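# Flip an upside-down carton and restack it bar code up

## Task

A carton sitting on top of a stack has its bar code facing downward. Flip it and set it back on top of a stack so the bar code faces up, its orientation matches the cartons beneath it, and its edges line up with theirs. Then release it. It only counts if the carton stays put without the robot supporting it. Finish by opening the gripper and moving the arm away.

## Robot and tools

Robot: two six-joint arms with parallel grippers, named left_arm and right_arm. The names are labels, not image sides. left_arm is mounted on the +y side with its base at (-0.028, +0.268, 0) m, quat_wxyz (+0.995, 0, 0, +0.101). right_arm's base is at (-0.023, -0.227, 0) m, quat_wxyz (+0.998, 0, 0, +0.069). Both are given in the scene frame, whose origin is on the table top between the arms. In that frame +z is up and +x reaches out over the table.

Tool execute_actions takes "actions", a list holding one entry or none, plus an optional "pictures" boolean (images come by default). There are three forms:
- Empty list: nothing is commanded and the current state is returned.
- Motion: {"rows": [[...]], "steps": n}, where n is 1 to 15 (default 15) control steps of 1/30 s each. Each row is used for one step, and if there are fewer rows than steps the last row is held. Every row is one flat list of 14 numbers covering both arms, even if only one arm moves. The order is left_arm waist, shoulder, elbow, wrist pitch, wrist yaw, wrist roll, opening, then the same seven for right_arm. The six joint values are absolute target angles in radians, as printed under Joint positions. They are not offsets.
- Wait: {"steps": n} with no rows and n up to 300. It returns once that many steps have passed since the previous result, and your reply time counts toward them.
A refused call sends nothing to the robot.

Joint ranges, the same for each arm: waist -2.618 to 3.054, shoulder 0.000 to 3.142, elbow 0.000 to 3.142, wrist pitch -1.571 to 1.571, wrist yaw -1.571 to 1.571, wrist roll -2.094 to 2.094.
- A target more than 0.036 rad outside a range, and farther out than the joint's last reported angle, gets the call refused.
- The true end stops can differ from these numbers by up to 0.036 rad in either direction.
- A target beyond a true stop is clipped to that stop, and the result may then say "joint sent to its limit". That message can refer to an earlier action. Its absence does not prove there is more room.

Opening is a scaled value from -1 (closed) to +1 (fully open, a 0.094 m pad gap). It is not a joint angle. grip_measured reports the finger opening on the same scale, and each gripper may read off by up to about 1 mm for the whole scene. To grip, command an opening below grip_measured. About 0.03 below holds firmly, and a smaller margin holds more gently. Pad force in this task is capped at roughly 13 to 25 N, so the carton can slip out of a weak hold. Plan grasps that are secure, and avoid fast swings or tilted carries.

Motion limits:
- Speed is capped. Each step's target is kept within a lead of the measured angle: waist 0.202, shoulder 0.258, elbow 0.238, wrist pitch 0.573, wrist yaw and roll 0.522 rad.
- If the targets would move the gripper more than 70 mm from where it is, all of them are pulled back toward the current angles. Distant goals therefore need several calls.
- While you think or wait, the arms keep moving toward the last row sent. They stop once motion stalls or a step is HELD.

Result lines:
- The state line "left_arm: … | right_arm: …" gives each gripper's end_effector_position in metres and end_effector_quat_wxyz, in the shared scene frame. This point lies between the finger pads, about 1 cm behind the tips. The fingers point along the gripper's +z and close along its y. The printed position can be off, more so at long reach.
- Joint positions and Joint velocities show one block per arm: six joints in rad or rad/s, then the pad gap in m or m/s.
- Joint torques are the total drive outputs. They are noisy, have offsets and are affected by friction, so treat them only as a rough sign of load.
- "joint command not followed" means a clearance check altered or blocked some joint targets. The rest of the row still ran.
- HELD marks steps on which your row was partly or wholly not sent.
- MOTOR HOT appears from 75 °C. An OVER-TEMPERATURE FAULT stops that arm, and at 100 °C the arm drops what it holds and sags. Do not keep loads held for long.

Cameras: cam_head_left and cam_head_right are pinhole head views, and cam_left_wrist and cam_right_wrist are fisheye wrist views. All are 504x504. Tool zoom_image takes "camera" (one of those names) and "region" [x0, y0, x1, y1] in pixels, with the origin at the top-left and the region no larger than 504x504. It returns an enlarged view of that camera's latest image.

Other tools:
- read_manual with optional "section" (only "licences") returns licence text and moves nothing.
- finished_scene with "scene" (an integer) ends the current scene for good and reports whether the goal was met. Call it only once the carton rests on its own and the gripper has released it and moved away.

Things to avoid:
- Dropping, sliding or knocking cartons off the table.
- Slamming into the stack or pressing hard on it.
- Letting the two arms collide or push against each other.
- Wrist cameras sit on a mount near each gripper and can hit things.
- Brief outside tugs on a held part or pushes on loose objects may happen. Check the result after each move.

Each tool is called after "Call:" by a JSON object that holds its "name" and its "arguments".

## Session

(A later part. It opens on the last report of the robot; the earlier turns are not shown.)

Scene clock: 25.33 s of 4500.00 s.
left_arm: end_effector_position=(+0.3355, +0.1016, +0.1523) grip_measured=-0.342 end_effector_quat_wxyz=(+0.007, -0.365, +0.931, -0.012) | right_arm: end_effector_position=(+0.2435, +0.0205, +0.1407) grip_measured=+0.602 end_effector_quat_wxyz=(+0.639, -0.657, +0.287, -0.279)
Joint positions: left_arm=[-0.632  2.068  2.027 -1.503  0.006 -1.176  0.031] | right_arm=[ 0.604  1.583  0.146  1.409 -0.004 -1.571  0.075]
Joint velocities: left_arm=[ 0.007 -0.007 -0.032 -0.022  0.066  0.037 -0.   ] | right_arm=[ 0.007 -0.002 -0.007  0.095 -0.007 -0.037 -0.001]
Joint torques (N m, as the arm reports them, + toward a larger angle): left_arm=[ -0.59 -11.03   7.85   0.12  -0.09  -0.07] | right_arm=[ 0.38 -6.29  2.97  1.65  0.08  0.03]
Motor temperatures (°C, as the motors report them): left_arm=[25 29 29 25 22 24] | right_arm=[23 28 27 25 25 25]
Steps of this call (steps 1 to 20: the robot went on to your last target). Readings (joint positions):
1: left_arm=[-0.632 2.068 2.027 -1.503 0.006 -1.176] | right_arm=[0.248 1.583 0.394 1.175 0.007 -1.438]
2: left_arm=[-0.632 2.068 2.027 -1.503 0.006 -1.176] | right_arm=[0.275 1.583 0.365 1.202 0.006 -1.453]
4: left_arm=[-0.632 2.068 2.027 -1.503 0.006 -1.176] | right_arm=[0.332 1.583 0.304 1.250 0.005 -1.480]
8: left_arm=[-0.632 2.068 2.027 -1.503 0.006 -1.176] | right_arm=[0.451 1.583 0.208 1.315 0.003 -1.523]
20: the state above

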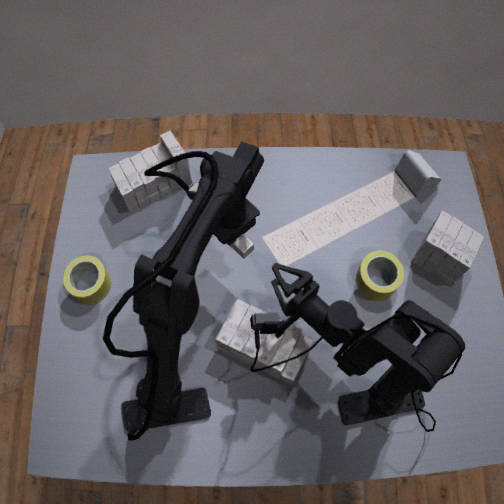

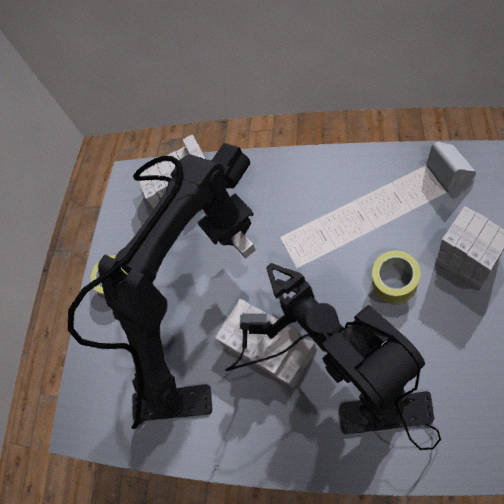

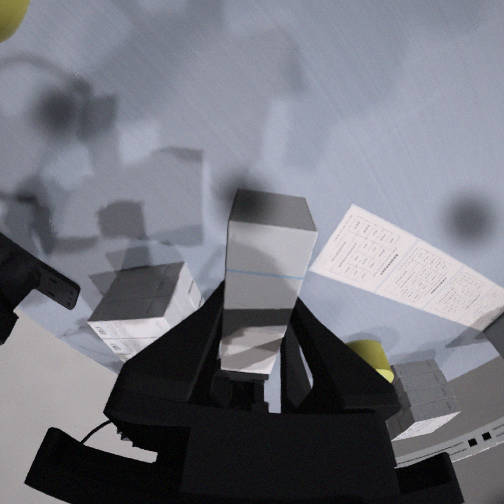

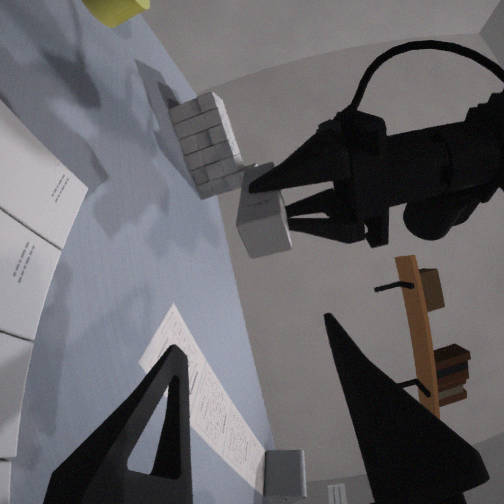

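Call:
{"name": "execute_actions", "arguments": {"actions": [{"rows":[[-0.641,2.06,2.05,-1.52,0,-1.186,-0.6,0.604,1.80,0.466,1.36,0,-1.57,0.6]],"steps":15}], "pictures": false}}

Call:
{"name": "execute_actions", "arguments": {"actions": [{"steps":25}]}}

Scene clock: 27.07 s of 4500.00 s.
left_arm: end_effector_position=(+0.3354, +0.1016, +0.1523) grip_measured=-0.342 end_effector_quat_wxyz=(+0.007, -0.365, +0.931, -0.012) | right_arm: end_effector_position=(+0.3016, +0.0735, +0.1611) grip_measured=+0.602 end_effector_quat_wxyz=(+0.659, -0.636, +0.276, -0.291)
Joint positions: left_arm=[-0.632  2.068  2.027 -1.504  0.006 -1.176  0.031] | right_arm=[ 0.604  1.796  0.459  1.376 -0.003 -1.576  0.075]
Joint velocities: left_arm=[ 0.002 -0.012  0.002  0.081  0.007 -0.037 -0.001] | right_arm=[-0.007 -0.002 -0.007  0.022 -0.037 -0.037  0.   ]
Joint torques (N m, as the arm reports them, + toward a larger angle): left_arm=[ -0.79 -10.95   8.03   0.13  -0.09  -0.08] | right_arm=[ 0.1  -6.25  5.8   1.46  0.04  0.06]
Motor temperatures (°C, as the motors report them): left_arm=[25 30 29 25 22 24] | right_arm=[23 28 27 25 25 25]
Steps of this call (steps 1 to 30: the robot went on to your last target; steps 31 to 37: nothing new was sent; steps 38 to 52: all 15 steps of this action). Readings (joint positions):
38: left_arm=[-0.632 2.068 2.027 -1.503 0.006 -1.176] | right_arm=[0.604 1.613 0.175 1.418 -0.005 -1.575]
39: left_arm=[-0.632 2.068 2.027 -1.503 0.006 -1.176] | right_arm=[0.604 1.675 0.245 1.410 -0.005 -1.575]
41: left_arm=[-0.632 2.068 2.027 -1.504 0.006 -1.176] | right_arm=[0.604 1.773 0.391 1.382 -0.004 -1.576]
45: left_arm=[-0.632 2.068 2.027 -1.504 0.006 -1.176] | right_arm=[0.604 1.796 0.459 1.381 -0.003 -1.576]
52: the state above

Scene clock: 27.90 s of 4500.00 s.
left_arm: end_effector_position=(+0.3354, +0.1016, +0.1523) grip_measured=-0.342 end_effector_quat_wxyz=(+0.007, -0.365, +0.931, -0.012) | right_arm: end_effector_position=(+0.3016, +0.0735, +0.1611) grip_measured=+0.602 end_effector_quat_wxyz=(+0.659, -0.636, +0.276, -0.291)
Joint positions: left_arm=[-0.632  2.068  2.027 -1.504  0.006 -1.176  0.031] | right_arm=[ 0.604  1.796  0.459  1.376 -0.003 -1.576  0.075]
Joint velocities: left_arm=[ 0.002 -0.037  0.017  0.022 -0.022 -0.022 -0.001] | right_arm=[-0.007 -0.007 -0.012 -0.051 -0.11  -0.022  0.   ]
Joint torques (N m, as the arm reports them, + toward a larger angle): left_arm=[ -0.65 -11.07   7.92   0.15  -0.06  -0.1 ] | right_arm=[ 0.1  -6.24  5.81  1.48  0.05  0.05]
Motor temperatures (°C, as the motors report them): left_arm=[25 30 29 25 22 24] | right_arm=[23 28 27 25 25 25]
Steps of this call (steps 1 to 15: the robot went on to your last target; steps 16 to 25: nothing new was sent). Readings (joint positions):
1: left_arm=[-0.632 2.068 2.027 -1.504 0.006 -1.176] | right_arm=[0.604 1.796 0.459 1.376 -0.003 -1.576]
2: left_arm=[-0.632 2.068 2.027 -1.504 0.006 -1.176] | right_arm=[0.604 1.796 0.459 1.376 -0.003 -1.576]
4: left_arm=[-0.632 2.068 2.027 -1.504 0.006 -1.176] | right_arm=[0.604 1.796 0.459 1.376 -0.003 -1.576]
8: left_arm=[-0.632 2.068 2.027 -1.504 0.006 -1.176] | right_arm=[0.604 1.796 0.459 1.376 -0.003 -1.576]
25: the state above
All arms were judged still, so your last target was given up. Only a new action makes them travel on or press farther. Fingers that are still opening or closing keep moving.

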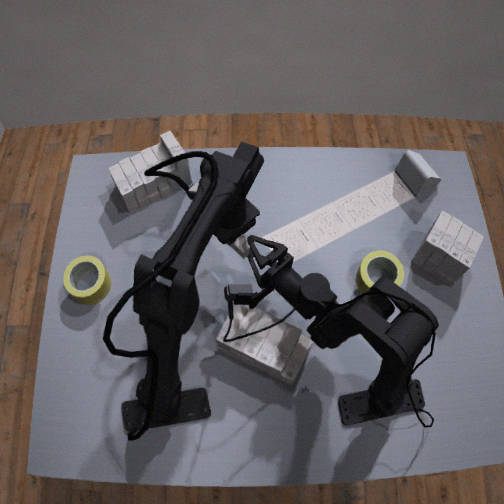

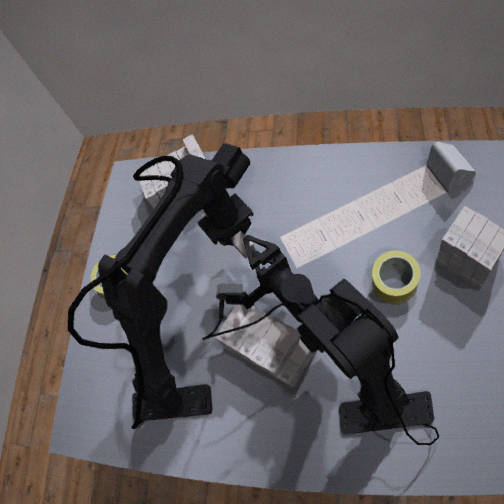

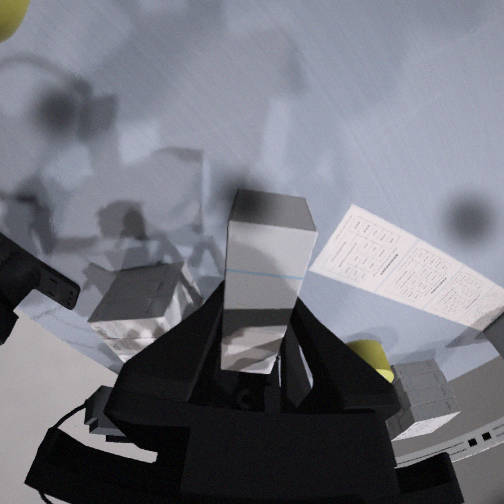

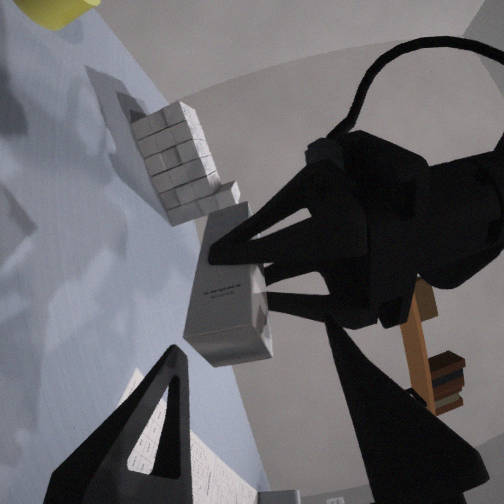

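Call:
{"name": "execute_actions", "arguments": {"actions": [{"rows":[[-0.641,2.06,2.05,-1.52,0,-1.186,-0.6,0.604,1.82,0.466,1.33,0,-1.57,0.4],[-0.641,2.06,2.05,-1.52,0,-1.186,-0.6,0.604,1.82,0.466,1.33,0,-1.57,0.4],[-0.641,2.06,2.05,-1.52,0,-1.186,-0.6,0.604,1.82,0.466,1.33,0,-1.57,0.4],[-0.641,2.06,2.05,-1.52,0,-1.186,-0.6,0.604,1.82,0.466,1.33,0,-1.57,0.4],[-0.641,2.06,2.05,-1.52,0,-1.186,-0.6,0.604,1.82,0.466,1.33,0,-1.57,0.4],[-0.641,2.06,2.05,-1.52,0,-1.186,-0.6,0.604,1.88,0.53,1.33,0,-1.57,0.4]],"steps":15}]}}

Scene clock: 29.93 s of 4500.00 s.
left_arm: end_effector_position=(+0.3354, +0.1016, +0.1523) grip_measured=-0.342 end_effector_quat_wxyz=(+0.007, -0.365, +0.931, -0.012) | right_arm: end_effector_position=(+0.3116, +0.0827, +0.1409) grip_measured=+0.402 end_effector_quat_wxyz=(+0.642, -0.653, +0.284, -0.283)
Joint positions: left_arm=[-0.632  2.068  2.027 -1.504  0.006 -1.176  0.031] | right_arm=[ 0.604  1.865  0.509  1.341 -0.003 -1.576  0.066]
Joint velocities: left_arm=[ 0.002 -0.012 -0.012  0.022 -0.007 -0.007 -0.001] | right_arm=[-0.007 -0.012 -0.007 -0.007  0.022 -0.022 -0.   ]
Joint torques (N m, as the arm reports them, + toward a larger angle): left_arm=[ -0.77 -10.97   7.84   0.13  -0.04  -0.08] | right_arm=[ 0.16 -6.09  6.95  1.5   0.04  0.06]
Motor temperatures (°C, as the motors report them): left_arm=[25 31 29 25 22 24] | right_arm=[23 27 27 25 25 25]
Steps of this call (steps 1 to 46: nothing new was sent; steps 47 to 61: all 15 steps of this action). Readings (joint positions):
47: left_arm=[-0.632 2.068 2.027 -1.504 0.006 -1.176] | right_arm=[0.604 1.796 0.459 1.372 -0.003 -1.576]
48: left_arm=[-0.632 2.068 2.027 -1.504 0.006 -1.176] | right_arm=[0.604 1.796 0.459 1.368 -0.003 -1.576]
50: left_arm=[-0.632 2.068 2.027 -1.504 0.006 -1.176] | right_arm=[0.604 1.796 0.459 1.359 -0.003 -1.576]
54: left_arm=[-0.632 2.068 2.027 -1.504 0.006 -1.176] | right_arm=[0.604 1.840 0.497 1.355 -0.003 -1.576]
61: the state above

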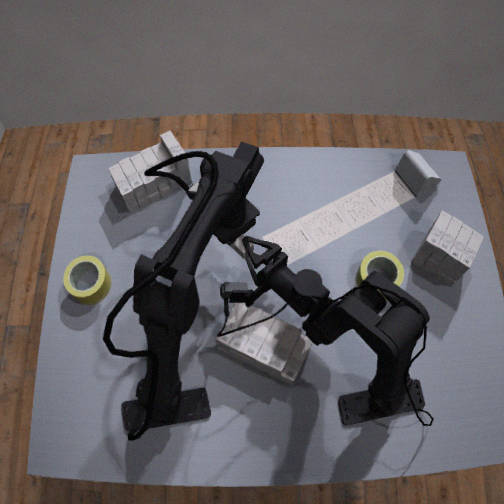

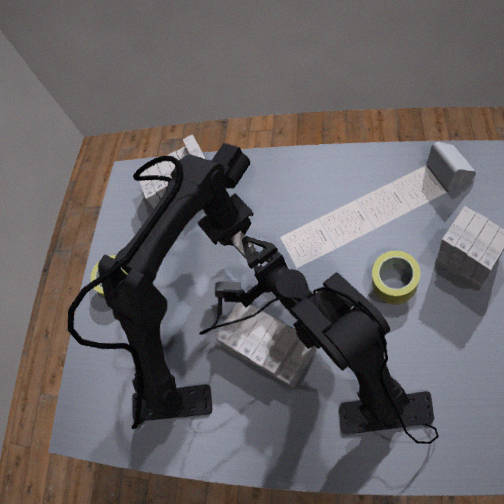

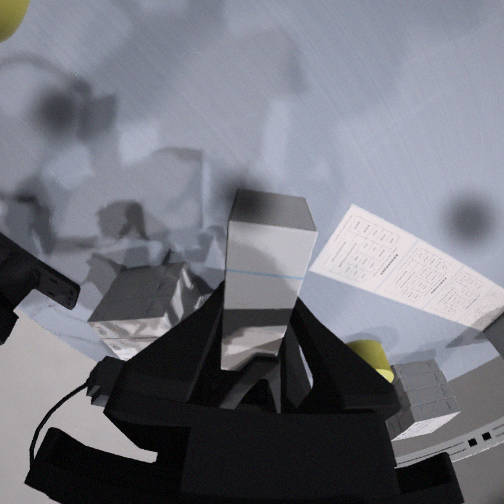

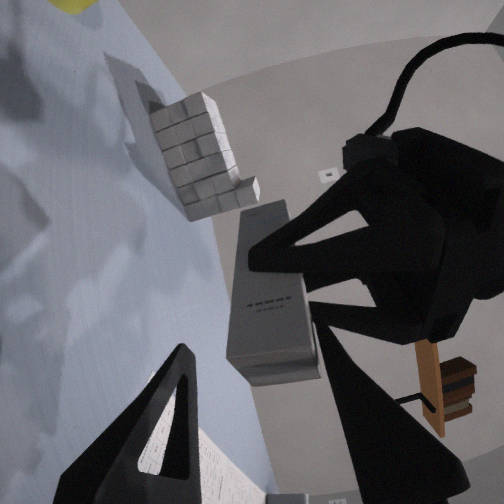

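Too low now; raise ~8 mm and close.

Call:
{"name": "execute_actions", "arguments": {"actions": [{"rows":[[-0.641,2.06,2.05,-1.52,0,-1.186,-0.6,0.604,1.86,0.55,1.35,0,-1.57,0.4],[-0.641,2.06,2.05,-1.52,0,-1.186,-0.6,0.604,1.86,0.55,1.35,0,-1.57,0.4],[-0.641,2.06,2.05,-1.52,0,-1.186,-0.6,0.604,1.86,0.55,1.35,0,-1.57,0.4],[-0.641,2.06,2.05,-1.52,0,-1.186,-0.6,0.604,1.86,0.55,1.35,0,-1.57,0.4],[-0.641,2.06,2.05,-1.52,0,-1.186,-0.6,0.604,1.86,0.55,1.35,0,-1.57,0.4],[-0.641,2.06,2.05,-1.52,0,-1.186,-0.6,0.604,1.86,0.55,1.35,0,-1.57,0.4],[-0.641,2.06,2.05,-1.52,0,-1.186,-0.6,0.604,1.86,0.55,1.35,0,-1.57,-0.6]],"steps":15}]}}

Scene clock: 31.77 s of 4500.00 s.
left_arm: end_effector_position=(+0.3352, +0.1021, +0.1519) grip_measured=-0.342 end_effector_quat_wxyz=(+0.007, -0.365, +0.931, -0.010) | right_arm: end_effector_position=(+0.3150, +0.0860, +0.1549) grip_measured=-0.337 end_effector_quat_wxyz=(+0.656, -0.639, +0.276, -0.290)
Joint positions: left_arm=[-0.633  2.069  2.027 -1.505  0.004 -1.178  0.031] | right_arm=[ 0.604  1.864  0.531  1.363 -0.004 -1.579  0.031]
Joint velocities: left_arm=[ 0.012 -0.007 -0.007  0.022 -0.037  0.037  0.002] | right_arm=[-0.012 -0.017 -0.017  0.022 -0.007 -0.037 -0.011]
Joint torques (N m, as the arm reports them, + toward a larger angle): left_arm=[ -0.69 -11.19   8.01   0.18  -0.08  -0.07] | right_arm=[ 0.14 -7.48  6.96  1.48  0.07  0.13]
Motor temperatures (°C, as the motors report them): left_arm=[25 31 29 25 22 24] | right_arm=[23 27 27 26 25 25]
Steps of this call (steps 1 to 15: the robot went on to your last target; steps 16 to 40: nothing new was sent; steps 41 to 55: all 15 steps of this action). Readings (joint positions):
41: left_arm=[-0.632 2.068 2.027 -1.504 0.006 -1.176] | right_arm=[0.604 1.865 0.511 1.341 -0.003 -1.576]
42: left_arm=[-0.632 2.068 2.027 -1.504 0.006 -1.176] | right_arm=[0.604 1.865 0.516 1.341 -0.003 -1.576]
44: left_arm=[-0.632 2.068 2.027 -1.504 0.006 -1.176] | right_arm=[0.604 1.865 0.524 1.345 -0.003 -1.576]
48: left_arm=[-0.633 2.068 2.027 -1.504 0.005 -1.177] | right_arm=[0.604 1.865 0.527 1.347 -0.003 -1.576]
55: the state above

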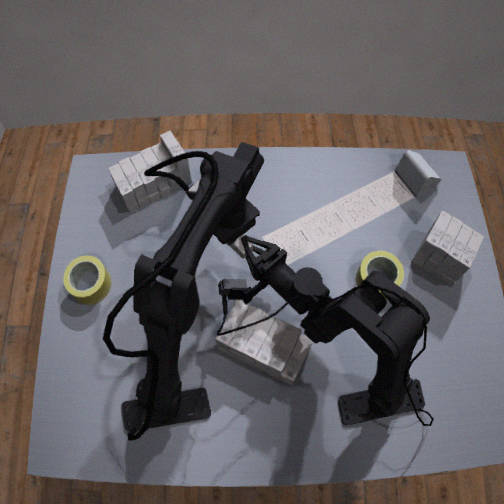

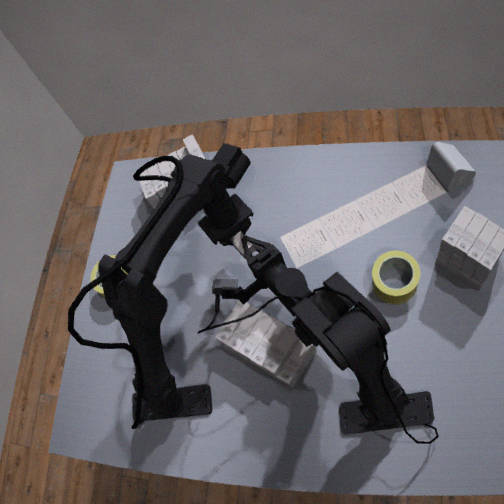

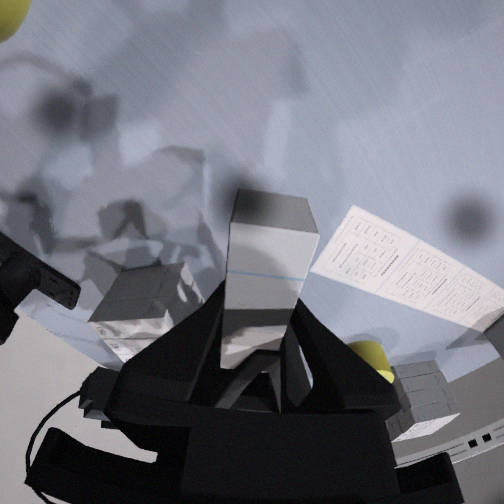

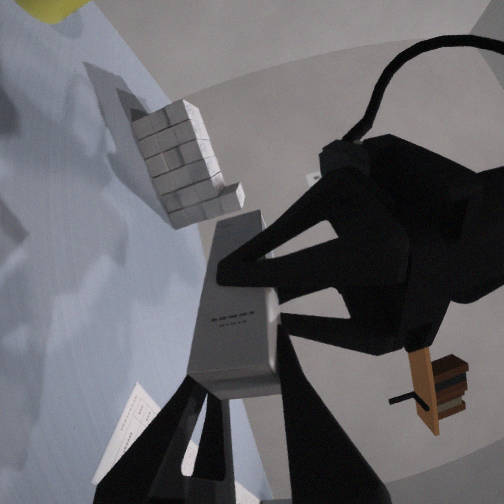

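Call:
{"name": "execute_actions", "arguments": {"actions": [{"rows":[[-0.641,2.06,2.05,-1.52,0,-1.186,0.5,0.604,1.86,0.55,1.35,0,-1.57,-0.6],[-0.641,2.06,2.05,-1.52,0,-1.186,0.5,0.604,1.86,0.55,1.35,0,-1.57,-0.6],[-0.641,2.06,2.05,-1.52,0,-1.186,0.5,0.604,1.86,0.55,1.35,0,-1.57,-0.6],[-0.641,2.06,2.05,-1.52,0,-1.186,0.5,0.604,1.86,0.55,1.35,0,-1.57,-0.6],[-0.641,2.06,2.05,-1.52,0,-1.186,0.5,0.604,1.86,0.55,1.35,0,-1.57,-0.6],[-0.641,2.06,2.05,-1.52,0,-1.186,0.5,0.604,1.86,0.55,1.35,0,-1.57,-0.6],[-0.641,2.06,2.05,-1.52,0,-1.186,0.5,0.604,1.86,0.55,1.35,0,-1.57,-0.6],[-0.641,1.65,2.05,-1.52,0,-1.186,0.5,0.604,1.86,0.55,1.35,0,-1.57,-0.6]],"steps":15}], "pictures": false}}

Call:
{"name": "execute_actions", "arguments": {"actions": [{"steps":10}], "pictures": false}}

Call:
{"name": "execute_actions", "arguments": {"actions": [{"rows":[[-0.641,1.65,2.05,-1.52,0,1.956,0.5,0.604,1.86,0.55,1.35,0,1.565,-0.6]],"steps":15}], "pictures": false}}

Call:
{"name": "execute_actions", "arguments": {"actions": [{"steps":45}]}}

Scene clock: 38.20 s of 4500.00 s.
left_arm: end_effector_position=(+0.3084, +0.1143, +0.2700) grip_measured=+0.497 end_effector_quat_wxyz=(+0.120, -0.360, +0.917, -0.127) | right_arm: end_effector_position=(+0.3150, +0.0860, +0.1523) grip_measured=-0.337 end_effector_quat_wxyz=(+0.653, -0.643, +0.278, -0.289)
Joint positions: left_arm=[-0.633  1.743  2.019 -1.497  0.004 -1.178  0.07 ] | right_arm=[ 0.604  1.864  0.531  1.353 -0.004 -1.58   0.031]
Joint velocities: left_arm=[ 0.022 -1.521  0.139 -0.007 -0.037 -0.037 -0.   ] | right_arm=[ 0.002  0.017 -0.002  0.022  0.022 -0.051  0.   ]
Joint torques (N m, as the arm reports them, + toward a larger angle): left_arm=[-0.67 -7.35  7.95  0.65 -0.02 -0.13] | right_arm=[ 0.07 -7.43  7.    1.63  0.05  0.1 ]
Motor temperatures (°C, as the motors report them): left_arm=[25 33 30 25 22 24] | right_arm=[23 28 27 26 25 25]
Steps of this call (steps 1 to 15: the robot went on to your last target; steps 16 to 90: nothing new was sent; then 2.93 s passed at rest; steps 91 to 105: all 15 steps of this action). Readings (joint positions):
91: left_arm=[-0.633 2.069 2.027 -1.505 0.004 -1.178] | right_arm=[0.604 1.864 0.531 1.363 -0.004 -1.580]
92: left_arm=[-0.633 2.069 2.027 -1.505 0.004 -1.178] | right_arm=[0.604 1.864 0.531 1.361 -0.004 -1.580]
94: left_arm=[-0.633 2.069 2.027 -1.505 0.004 -1.178] | right_arm=[0.604 1.864 0.531 1.357 -0.004 -1.580]
98: left_arm=[-0.633 2.053 2.023 -1.501 0.004 -1.178] | right_arm=[0.604 1.864 0.531 1.354 -0.004 -1.580]
105: the state above

Scene clock: 38.53 s of 4500.00 s.
left_arm: end_effector_position=(+0.2935, +0.1211, +0.3194) grip_measured=+0.497 end_effector_quat_wxyz=(+0.169, -0.355, +0.902, -0.178) | right_arm: end_effector_position=(+0.3150, +0.0860, +0.1522) grip_measured=-0.337 end_effector_quat_wxyz=(+0.653, -0.643, +0.278, -0.289)
Joint positions: left_arm=[-0.633  1.635  2.061 -1.501  0.004 -1.18   0.07 ] | right_arm=[ 0.604  1.864  0.531  1.353 -0.004 -1.58   0.031]
Joint velocities: left_arm=[-0.017  0.281 -0.007  0.007  0.022 -0.066 -0.   ] | right_arm=[-0.002 -0.002  0.007 -0.037 -0.022  0.022 -0.   ]
Joint torques (N m, as the arm reports them, + toward a larger angle): left_arm=[-0.59 -6.1   5.07  1.01 -0.01 -0.02] | right_arm=[ 0.11 -7.46  7.    1.6   0.05  0.11]
Motor temperatures (°C, as the motors report them): left_arm=[25 33 30 25 22 24] | right_arm=[23 28 27 27 25 25]
Steps of this call (steps 1 to 10: the robot went on to your last target). Readings (joint positions):
1: left_arm=[-0.633 1.695 2.027 -1.498 0.004 -1.178] | right_arm=[0.604 1.864 0.531 1.353 -0.004 -1.580]
2: left_arm=[-0.633 1.656 2.039 -1.499 0.004 -1.179] | right_arm=[0.604 1.864 0.531 1.353 -0.004 -1.580]
4: left_arm=[-0.633 1.609 2.058 -1.499 0.004 -1.179] | right_arm=[0.604 1.864 0.531 1.353 -0.004 -1.580]
8: left_arm=[-0.633 1.615 2.061 -1.501 0.004 -1.180] | right_arm=[0.604 1.864 0.531 1.353 -0.004 -1.580]
10: the state above

Scene clock: 39.03 s of 4500.00 s.
left_arm: end_effector_position=(+0.2965, +0.1197, +0.3131) grip_measured=+0.498 end_effector_quat_wxyz=(+0.235, +0.345, +0.908, -0.018) | right_arm: end_effector_position=(+0.3151, +0.0860, +0.1514) grip_measured=-0.337 end_effector_quat_wxyz=(+0.676, -0.289, +0.639, +0.225)
Joint positions: left_arm=[-0.633  1.653  2.061 -1.502  0.004  0.296  0.07 ] | right_arm=[ 0.604  1.864  0.531  1.349 -0.004 -0.103  0.031]
Joint velocities: left_arm=[-0.002  0.012 -0.012  0.11  -0.037  2.821  0.   ] | right_arm=[ 0.002  0.007 -0.022 -0.051 -0.051  2.85   0.   ]
Joint torques (N m, as the arm reports them, + toward a larger angle): left_arm=[-0.58 -6.43  4.86  0.99 -0.06  0.06] | right_arm=[ 0.04 -7.44  7.01  1.63  0.05 -0.03]
Motor temperatures (°C, as the motors report them): left_arm=[25 33 30 25 22 24] | right_arm=[23 28 27 27 25 25]
Steps of this call (steps 1 to 15: all 15 steps of this action). Readings (joint positions):
1: left_arm=[-0.633 1.643 2.061 -1.502 0.004 -1.097] | right_arm=[0.604 1.864 0.531 1.351 -0.004 -1.497]
2: left_arm=[-0.633 1.649 2.061 -1.502 0.004 -0.997] | right_arm=[0.604 1.864 0.531 1.349 -0.004 -1.398]
4: left_arm=[-0.633 1.653 2.061 -1.502 0.004 -0.799] | right_arm=[0.604 1.864 0.531 1.349 -0.004 -1.201]
8: left_arm=[-0.633 1.653 2.061 -1.502 0.004 -0.402] | right_arm=[0.604 1.864 0.531 1.349 -0.004 -0.805]
15: the state above

Scene clock: 40.53 s of 4500.00 s.
left_arm: end_effector_position=(+0.2965, +0.1199, +0.3131) grip_measured=+0.498 end_effector_quat_wxyz=(+0.172, +0.902, +0.361, +0.161) | right_arm: end_effector_position=(+0.3151, +0.0859, +0.1513) grip_measured=-0.336 end_effector_quat_wxyz=(+0.286, +0.281, +0.643, +0.653)
Joint positions: left_arm=[-0.633  1.653  2.061 -1.503  0.003  1.95   0.07 ] | right_arm=[ 0.604  1.864  0.531  1.349 -0.003  1.57   0.031]
Joint velocities: left_arm=[-0.027 -0.022 -0.012  0.11  -0.066 -0.081  0.001] | right_arm=[-0.002 -0.002 -0.007  0.037 -0.007 -0.037 -0.001]
Joint torques (N m, as the arm reports them, + toward a larger angle): left_arm=[-0.59 -6.45  4.99  0.98 -0.04  0.06] | right_arm=[ 0.1  -7.48  7.01  1.63  0.05 -0.05]
Motor temperatures (°C, as the motors report them): left_arm=[25 32 29 25 22 24] | right_arm=[23 28 27 27 25 25]
Steps of this call (steps 1 to 45: the robot went on to your last target). Readings (joint positions):
1: left_arm=[-0.633 1.653 2.061 -1.502 0.004 0.396] | right_arm=[0.604 1.864 0.531 1.349 -0.004 -0.002]
2: left_arm=[-0.633 1.653 2.061 -1.503 0.004 0.496] | right_arm=[0.604 1.864 0.531 1.349 -0.004 0.099]
4: left_arm=[-0.633 1.653 2.061 -1.503 0.004 0.696] | right_arm=[0.604 1.864 0.531 1.349 -0.003 0.302]
8: left_arm=[-0.633 1.653 2.061 -1.503 0.004 1.097] | right_arm=[0.604 1.864 0.531 1.349 -0.003 0.711]
45: the state above
All arms were judged still, so your last target was given up. Only a new action makes them travel on or press farther. Fingers that are still opening or closing keep moving.

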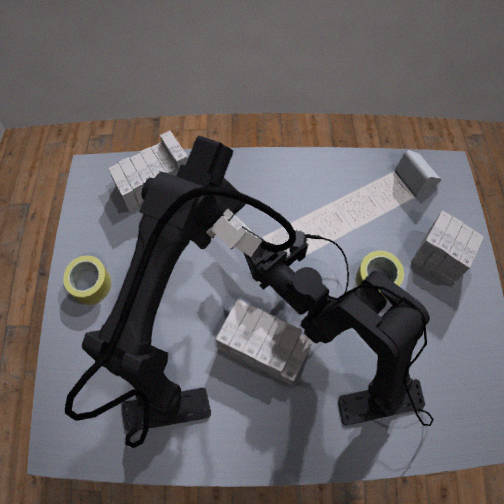

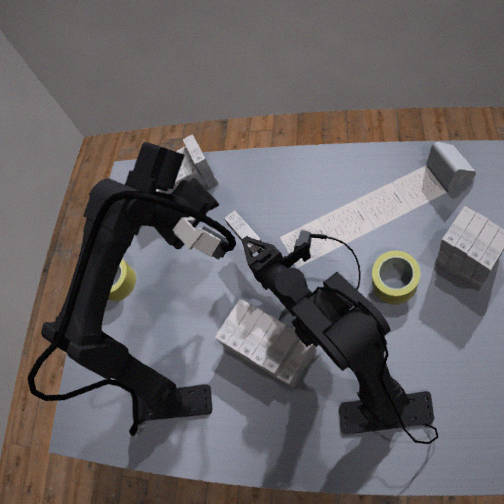

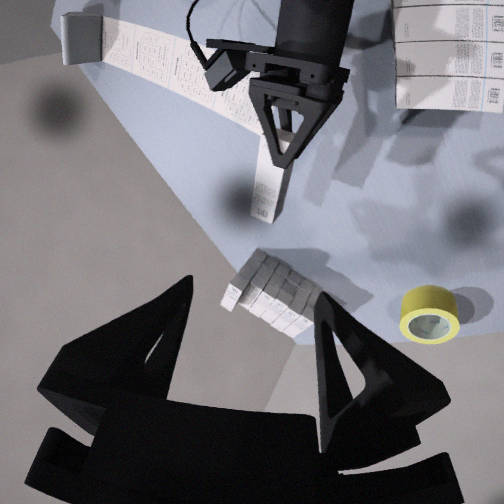

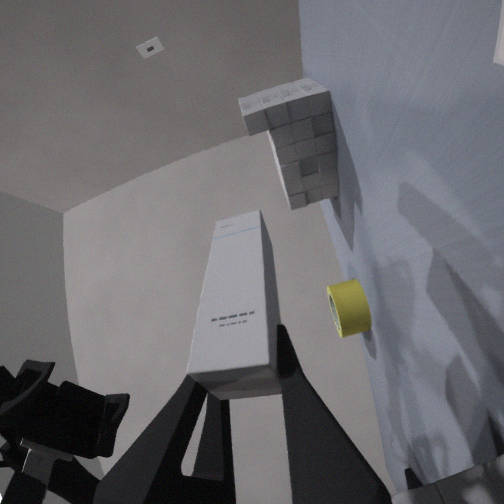

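Barcode up, at far end from camera: good. Descend partway.

Call:
{"name": "execute_actions", "arguments": {"actions": [{"rows":[[-0.641,1.97,2.04,-1.52,0,1.956,0.5,0.604,1.86,0.55,1.35,0,1.565,-0.6]],"steps":15}], "pictures": false}}

Call:
{"name": "execute_actions", "arguments": {"actions": [{"steps":20}]}}

Scene clock: 47.87 s of 4500.00 s.
left_arm: end_effector_position=(+0.3345, +0.1029, +0.1778) grip_measured=+0.498 end_effector_quat_wxyz=(+0.037, +0.927, +0.371, +0.034) | right_arm: end_effector_position=(+0.3151, +0.0859, +0.1513) grip_measured=-0.336 end_effector_quat_wxyz=(+0.286, +0.281, +0.643, +0.653)
Joint positions: left_arm=[-0.633  2.001  2.027 -1.496  0.001  1.95   0.07 ] | right_arm=[ 0.604  1.864  0.531  1.349 -0.003  1.571  0.031]
Joint velocities: left_arm=[-0.022 -0.295 -0.017 -0.007 -0.022 -0.007  0.   ] | right_arm=[-0.012 -0.007  0.007 -0.022 -0.022  0.022  0.   ]
Joint torques (N m, as the arm reports them, + toward a larger angle): left_arm=[ -0.75 -10.95   7.35   0.22   0.     0.05] | right_arm=[ 0.15 -7.44  7.01  1.63  0.06 -0.07]
Motor temperatures (°C, as the motors report them): left_arm=[25 32 29 25 22 24] | right_arm=[23 28 27 28 25 25]
Steps of this call (steps 1 to 90: nothing new was sent; then 3.83 s passed at rest; steps 91 to 105: all 15 steps of this action). Readings (joint positions):
91: left_arm=[-0.633 1.670 2.065 -1.507 0.003 1.950] | right_arm=[0.604 1.864 0.531 1.349 -0.003 1.571]
92: left_arm=[-0.633 1.692 2.070 -1.508 0.003 1.950] | right_arm=[0.604 1.864 0.531 1.349 -0.003 1.571]
94: left_arm=[-0.633 1.771 2.070 -1.507 0.003 1.950] | right_arm=[0.604 1.864 0.531 1.349 -0.003 1.571]
98: left_arm=[-0.633 1.962 2.056 -1.497 0.002 1.950] | right_arm=[0.604 1.864 0.531 1.349 -0.003 1.571]
105: the state above

Scene clock: 48.53 s of 4500.00 s.
left_arm: end_effector_position=(+0.3322, +0.1040, +0.1885) grip_measured=+0.498 end_effector_quat_wxyz=(+0.046, +0.926, +0.371, +0.043) | right_arm: end_effector_position=(+0.3151, +0.0859, +0.1513) grip_measured=-0.336 end_effector_quat_wxyz=(+0.286, +0.281, +0.643, +0.653)
Joint positions: left_arm=[-0.633  1.972  2.027 -1.499  0.001  1.95   0.07 ] | right_arm=[ 0.604  1.864  0.531  1.349 -0.003  1.571  0.031]
Joint velocities: left_arm=[ 0.012 -0.042  0.007 -0.007  0.037 -0.007  0.   ] | right_arm=[ 0.007  0.007 -0.012  0.066  0.022 -0.066 -0.   ]
Joint torques (N m, as the arm reports them, + toward a larger angle): left_arm=[-0.54 -9.88  7.15  0.28 -0.05  0.06] | right_arm=[ 0.1  -7.45  6.99  1.64  0.04 -0.07]
Motor temperatures (°C, as the motors report them): left_arm=[25 32 29 25 22 24] | right_arm=[23 28 27 28 25 25]
Steps of this call (steps 1 to 20: the robot went on to your last target). Readings (joint positions):
1: left_arm=[-0.633 1.991 2.027 -1.496 0.001 1.950] | right_arm=[0.604 1.864 0.531 1.349 -0.003 1.571]
2: left_arm=[-0.633 1.983 2.027 -1.497 0.001 1.950] | right_arm=[0.604 1.864 0.531 1.349 -0.003 1.571]
4: left_arm=[-0.633 1.973 2.027 -1.498 0.001 1.950] | right_arm=[0.604 1.864 0.531 1.349 -0.003 1.571]
8: left_arm=[-0.633 1.972 2.027 -1.499 0.001 1.950] | right_arm=[0.604 1.864 0.531 1.349 -0.003 1.571]
20: the state above

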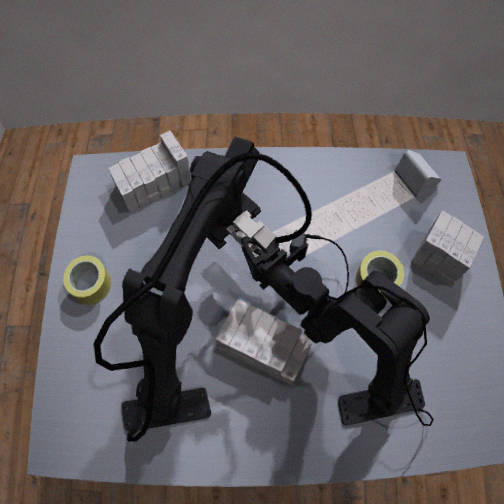

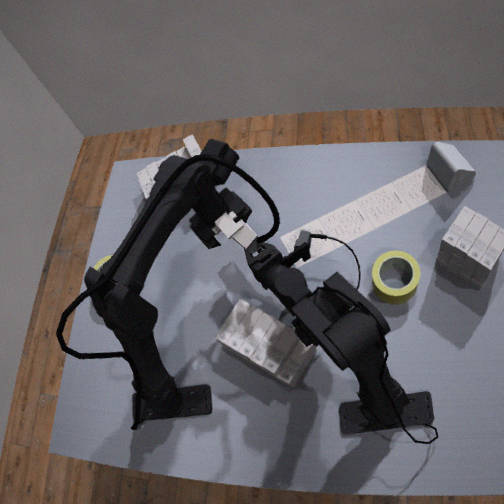

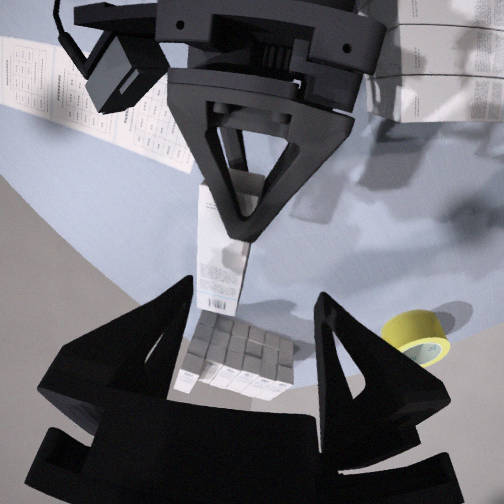

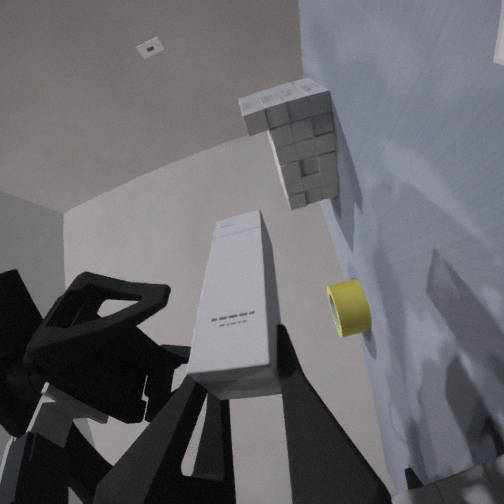

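Call:
{"name": "execute_actions", "arguments": {"actions": [{"rows":[[-0.641,1.97,2.04,-1.52,0,1.92,0.5,0.64,1.86,0.55,1.35,0,1.565,-0.6],[-0.641,1.97,2.04,-1.52,0,1.92,0.5,0.64,1.86,0.55,1.35,0,1.565,-0.6],[-0.641,1.97,2.04,-1.52,0,1.92,0.5,0.64,1.86,0.55,1.35,0,1.565,-0.6],[-0.641,1.97,2.04,-1.52,0,1.92,0.5,0.64,1.86,0.55,1.35,0,1.565,-0.6],[-0.641,1.97,2.04,-1.52,0,1.92,0.5,0.64,1.86,0.55,1.35,0,1.565,-0.6],[-0.641,1.97,2.04,-1.52,0,1.92,0.5,0.64,1.86,0.55,1.35,0,1.565,-0.6],[-0.641,2.0,2.04,-1.52,0,1.92,0.5,0.64,1.86,0.55,1.35,0,1.565,-0.6],[-0.641,2.03,2.04,-1.52,0,1.92,0.5,0.64,1.86,0.55,1.35,0,1.565,-0.6],[-0.641,2.03,2.04,-1.52,0,1.92,0.5,0.64,1.86,0.55,1.35,0,1.565,-0.6],[-0.641,2.065,2.04,-1.52,0,1.92,0.5,0.64,1.86,0.55,1.35,0,1.565,-0.6]],"steps":15}], "pictures": false}}

Call:
{"name": "execute_actions", "arguments": {"actions": [{"steps":15}]}}

Scene clock: 51.33 s of 4500.00 s.
left_arm: end_effector_position=(+0.3362, +0.1021, +0.1521) grip_measured=+0.498 end_effector_quat_wxyz=(+0.011, +0.925, +0.381, +0.009) | right_arm: end_effector_position=(+0.3057, +0.0959, +0.1513) grip_measured=-0.336 end_effector_quat_wxyz=(+0.277, +0.272, +0.646, +0.657)
Joint positions: left_arm=[-0.633  2.068  2.027 -1.501  0.001  1.931  0.07 ] | right_arm=[ 0.635  1.864  0.531  1.349 -0.     1.571  0.031]
Joint velocities: left_arm=[-0.012  0.232 -0.002 -0.037  0.022  0.022  0.   ] | right_arm=[ 0.022  0.002  0.012  0.051 -0.081 -0.066 -0.001]
Joint torques (N m, as the arm reports them, + toward a larger angle): left_arm=[ -0.55 -11.48   7.33   0.1   -0.03  -0.07] | right_arm=[ 0.42 -7.45  6.99  1.63  0.02 -0.07]
Motor temperatures (°C, as the motors report them): left_arm=[25 32 29 25 22 24] | right_arm=[23 28 27 28 25 25]
Steps of this call (steps 1 to 15: the robot went on to your last target; steps 16 to 69: nothing new was sent; steps 70 to 84: all 15 steps of this action). Readings (joint positions):
70: left_arm=[-0.633 1.972 2.027 -1.499 0.001 1.947] | right_arm=[0.607 1.864 0.531 1.349 -0.001 1.571]
71: left_arm=[-0.633 1.972 2.027 -1.499 0.001 1.944] | right_arm=[0.613 1.864 0.531 1.349 -0.000 1.571]
73: left_arm=[-0.633 1.972 2.027 -1.499 0.001 1.939] | right_arm=[0.627 1.864 0.531 1.349 -0.000 1.571]
77: left_arm=[-0.633 1.979 2.027 -1.500 0.001 1.934] | right_arm=[0.635 1.864 0.531 1.349 -0.000 1.571]
84: the state above

Scene clock: 51.83 s of 4500.00 s.
left_arm: end_effector_position=(+0.3363, +0.1021, +0.1500) grip_measured=+0.498 end_effector_quat_wxyz=(+0.008, +0.924, +0.381, +0.007) | right_arm: end_effector_position=(+0.3057, +0.0959, +0.1513) grip_measured=-0.336 end_effector_quat_wxyz=(+0.277, +0.272, +0.646, +0.657)
Joint positions: left_arm=[-0.633  2.074  2.027 -1.502  0.001  1.93   0.07 ] | right_arm=[ 0.635  1.864  0.531  1.349 -0.     1.571  0.031]
Joint velocities: left_arm=[-0.022 -0.002  0.002  0.007  0.007  0.022  0.   ] | right_arm=[ 0.002  0.007 -0.007 -0.007 -0.007  0.037  0.   ]
Joint torques (N m, as the arm reports them, + toward a larger angle): left_arm=[ -0.63 -11.08   7.12   0.09  -0.06  -0.1 ] | right_arm=[ 0.47 -7.45  6.99  1.63  0.02 -0.08]
Motor temperatures (°C, as the motors report them): left_arm=[25 32 29 25 22 24] | right_arm=[23 28 27 28 25 25]
Steps of this call (steps 1 to 15: the robot went on to your last target). Readings (joint positions):
1: left_arm=[-0.633 2.074 2.027 -1.501 0.001 1.930] | right_arm=[0.635 1.864 0.531 1.349 -0.000 1.571]
2: left_arm=[-0.633 2.075 2.027 -1.501 0.001 1.930] | right_arm=[0.635 1.864 0.531 1.349 -0.000 1.571]
4: left_arm=[-0.633 2.074 2.027 -1.501 0.001 1.930] | right_arm=[0.635 1.864 0.531 1.349 -0.000 1.571]
8: left_arm=[-0.633 2.074 2.027 -1.502 0.001 1.930] | right_arm=[0.635 1.864 0.531 1.349 -0.000 1.571]
15: the state above
All arms were judged still, so your last target was given up. Only a new action makes them travel on or press farther. Fingers that are still opening or closing keep moving.

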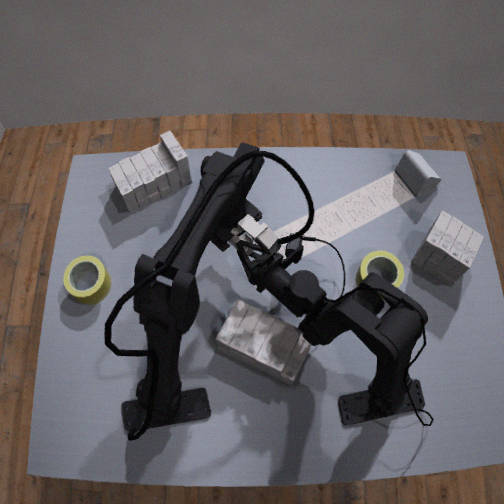

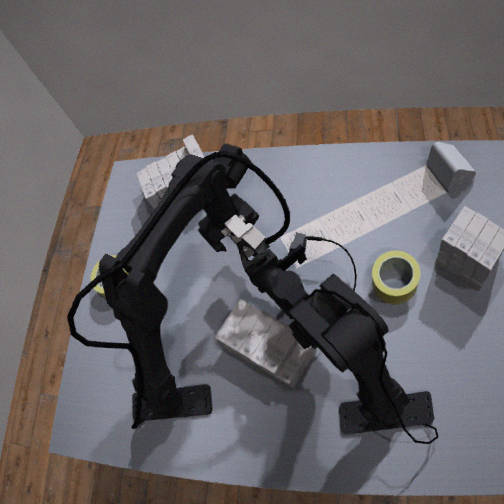

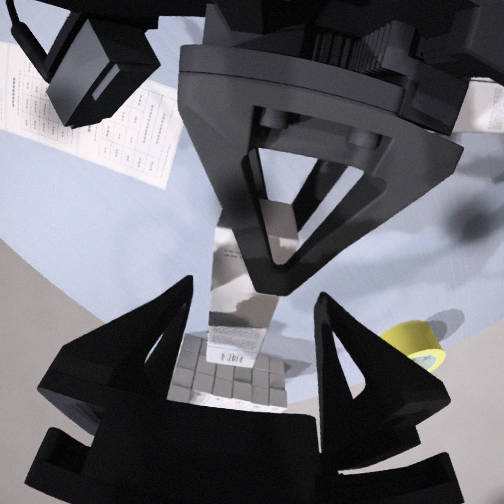

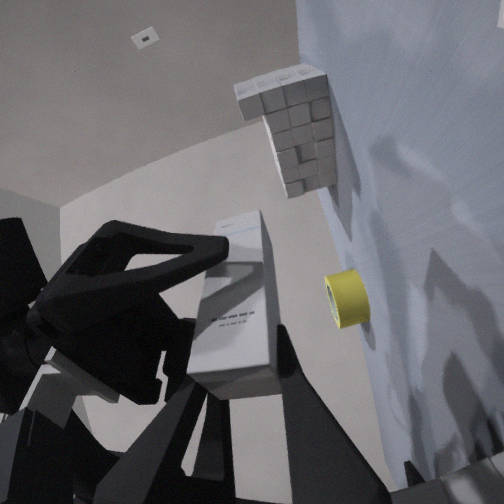

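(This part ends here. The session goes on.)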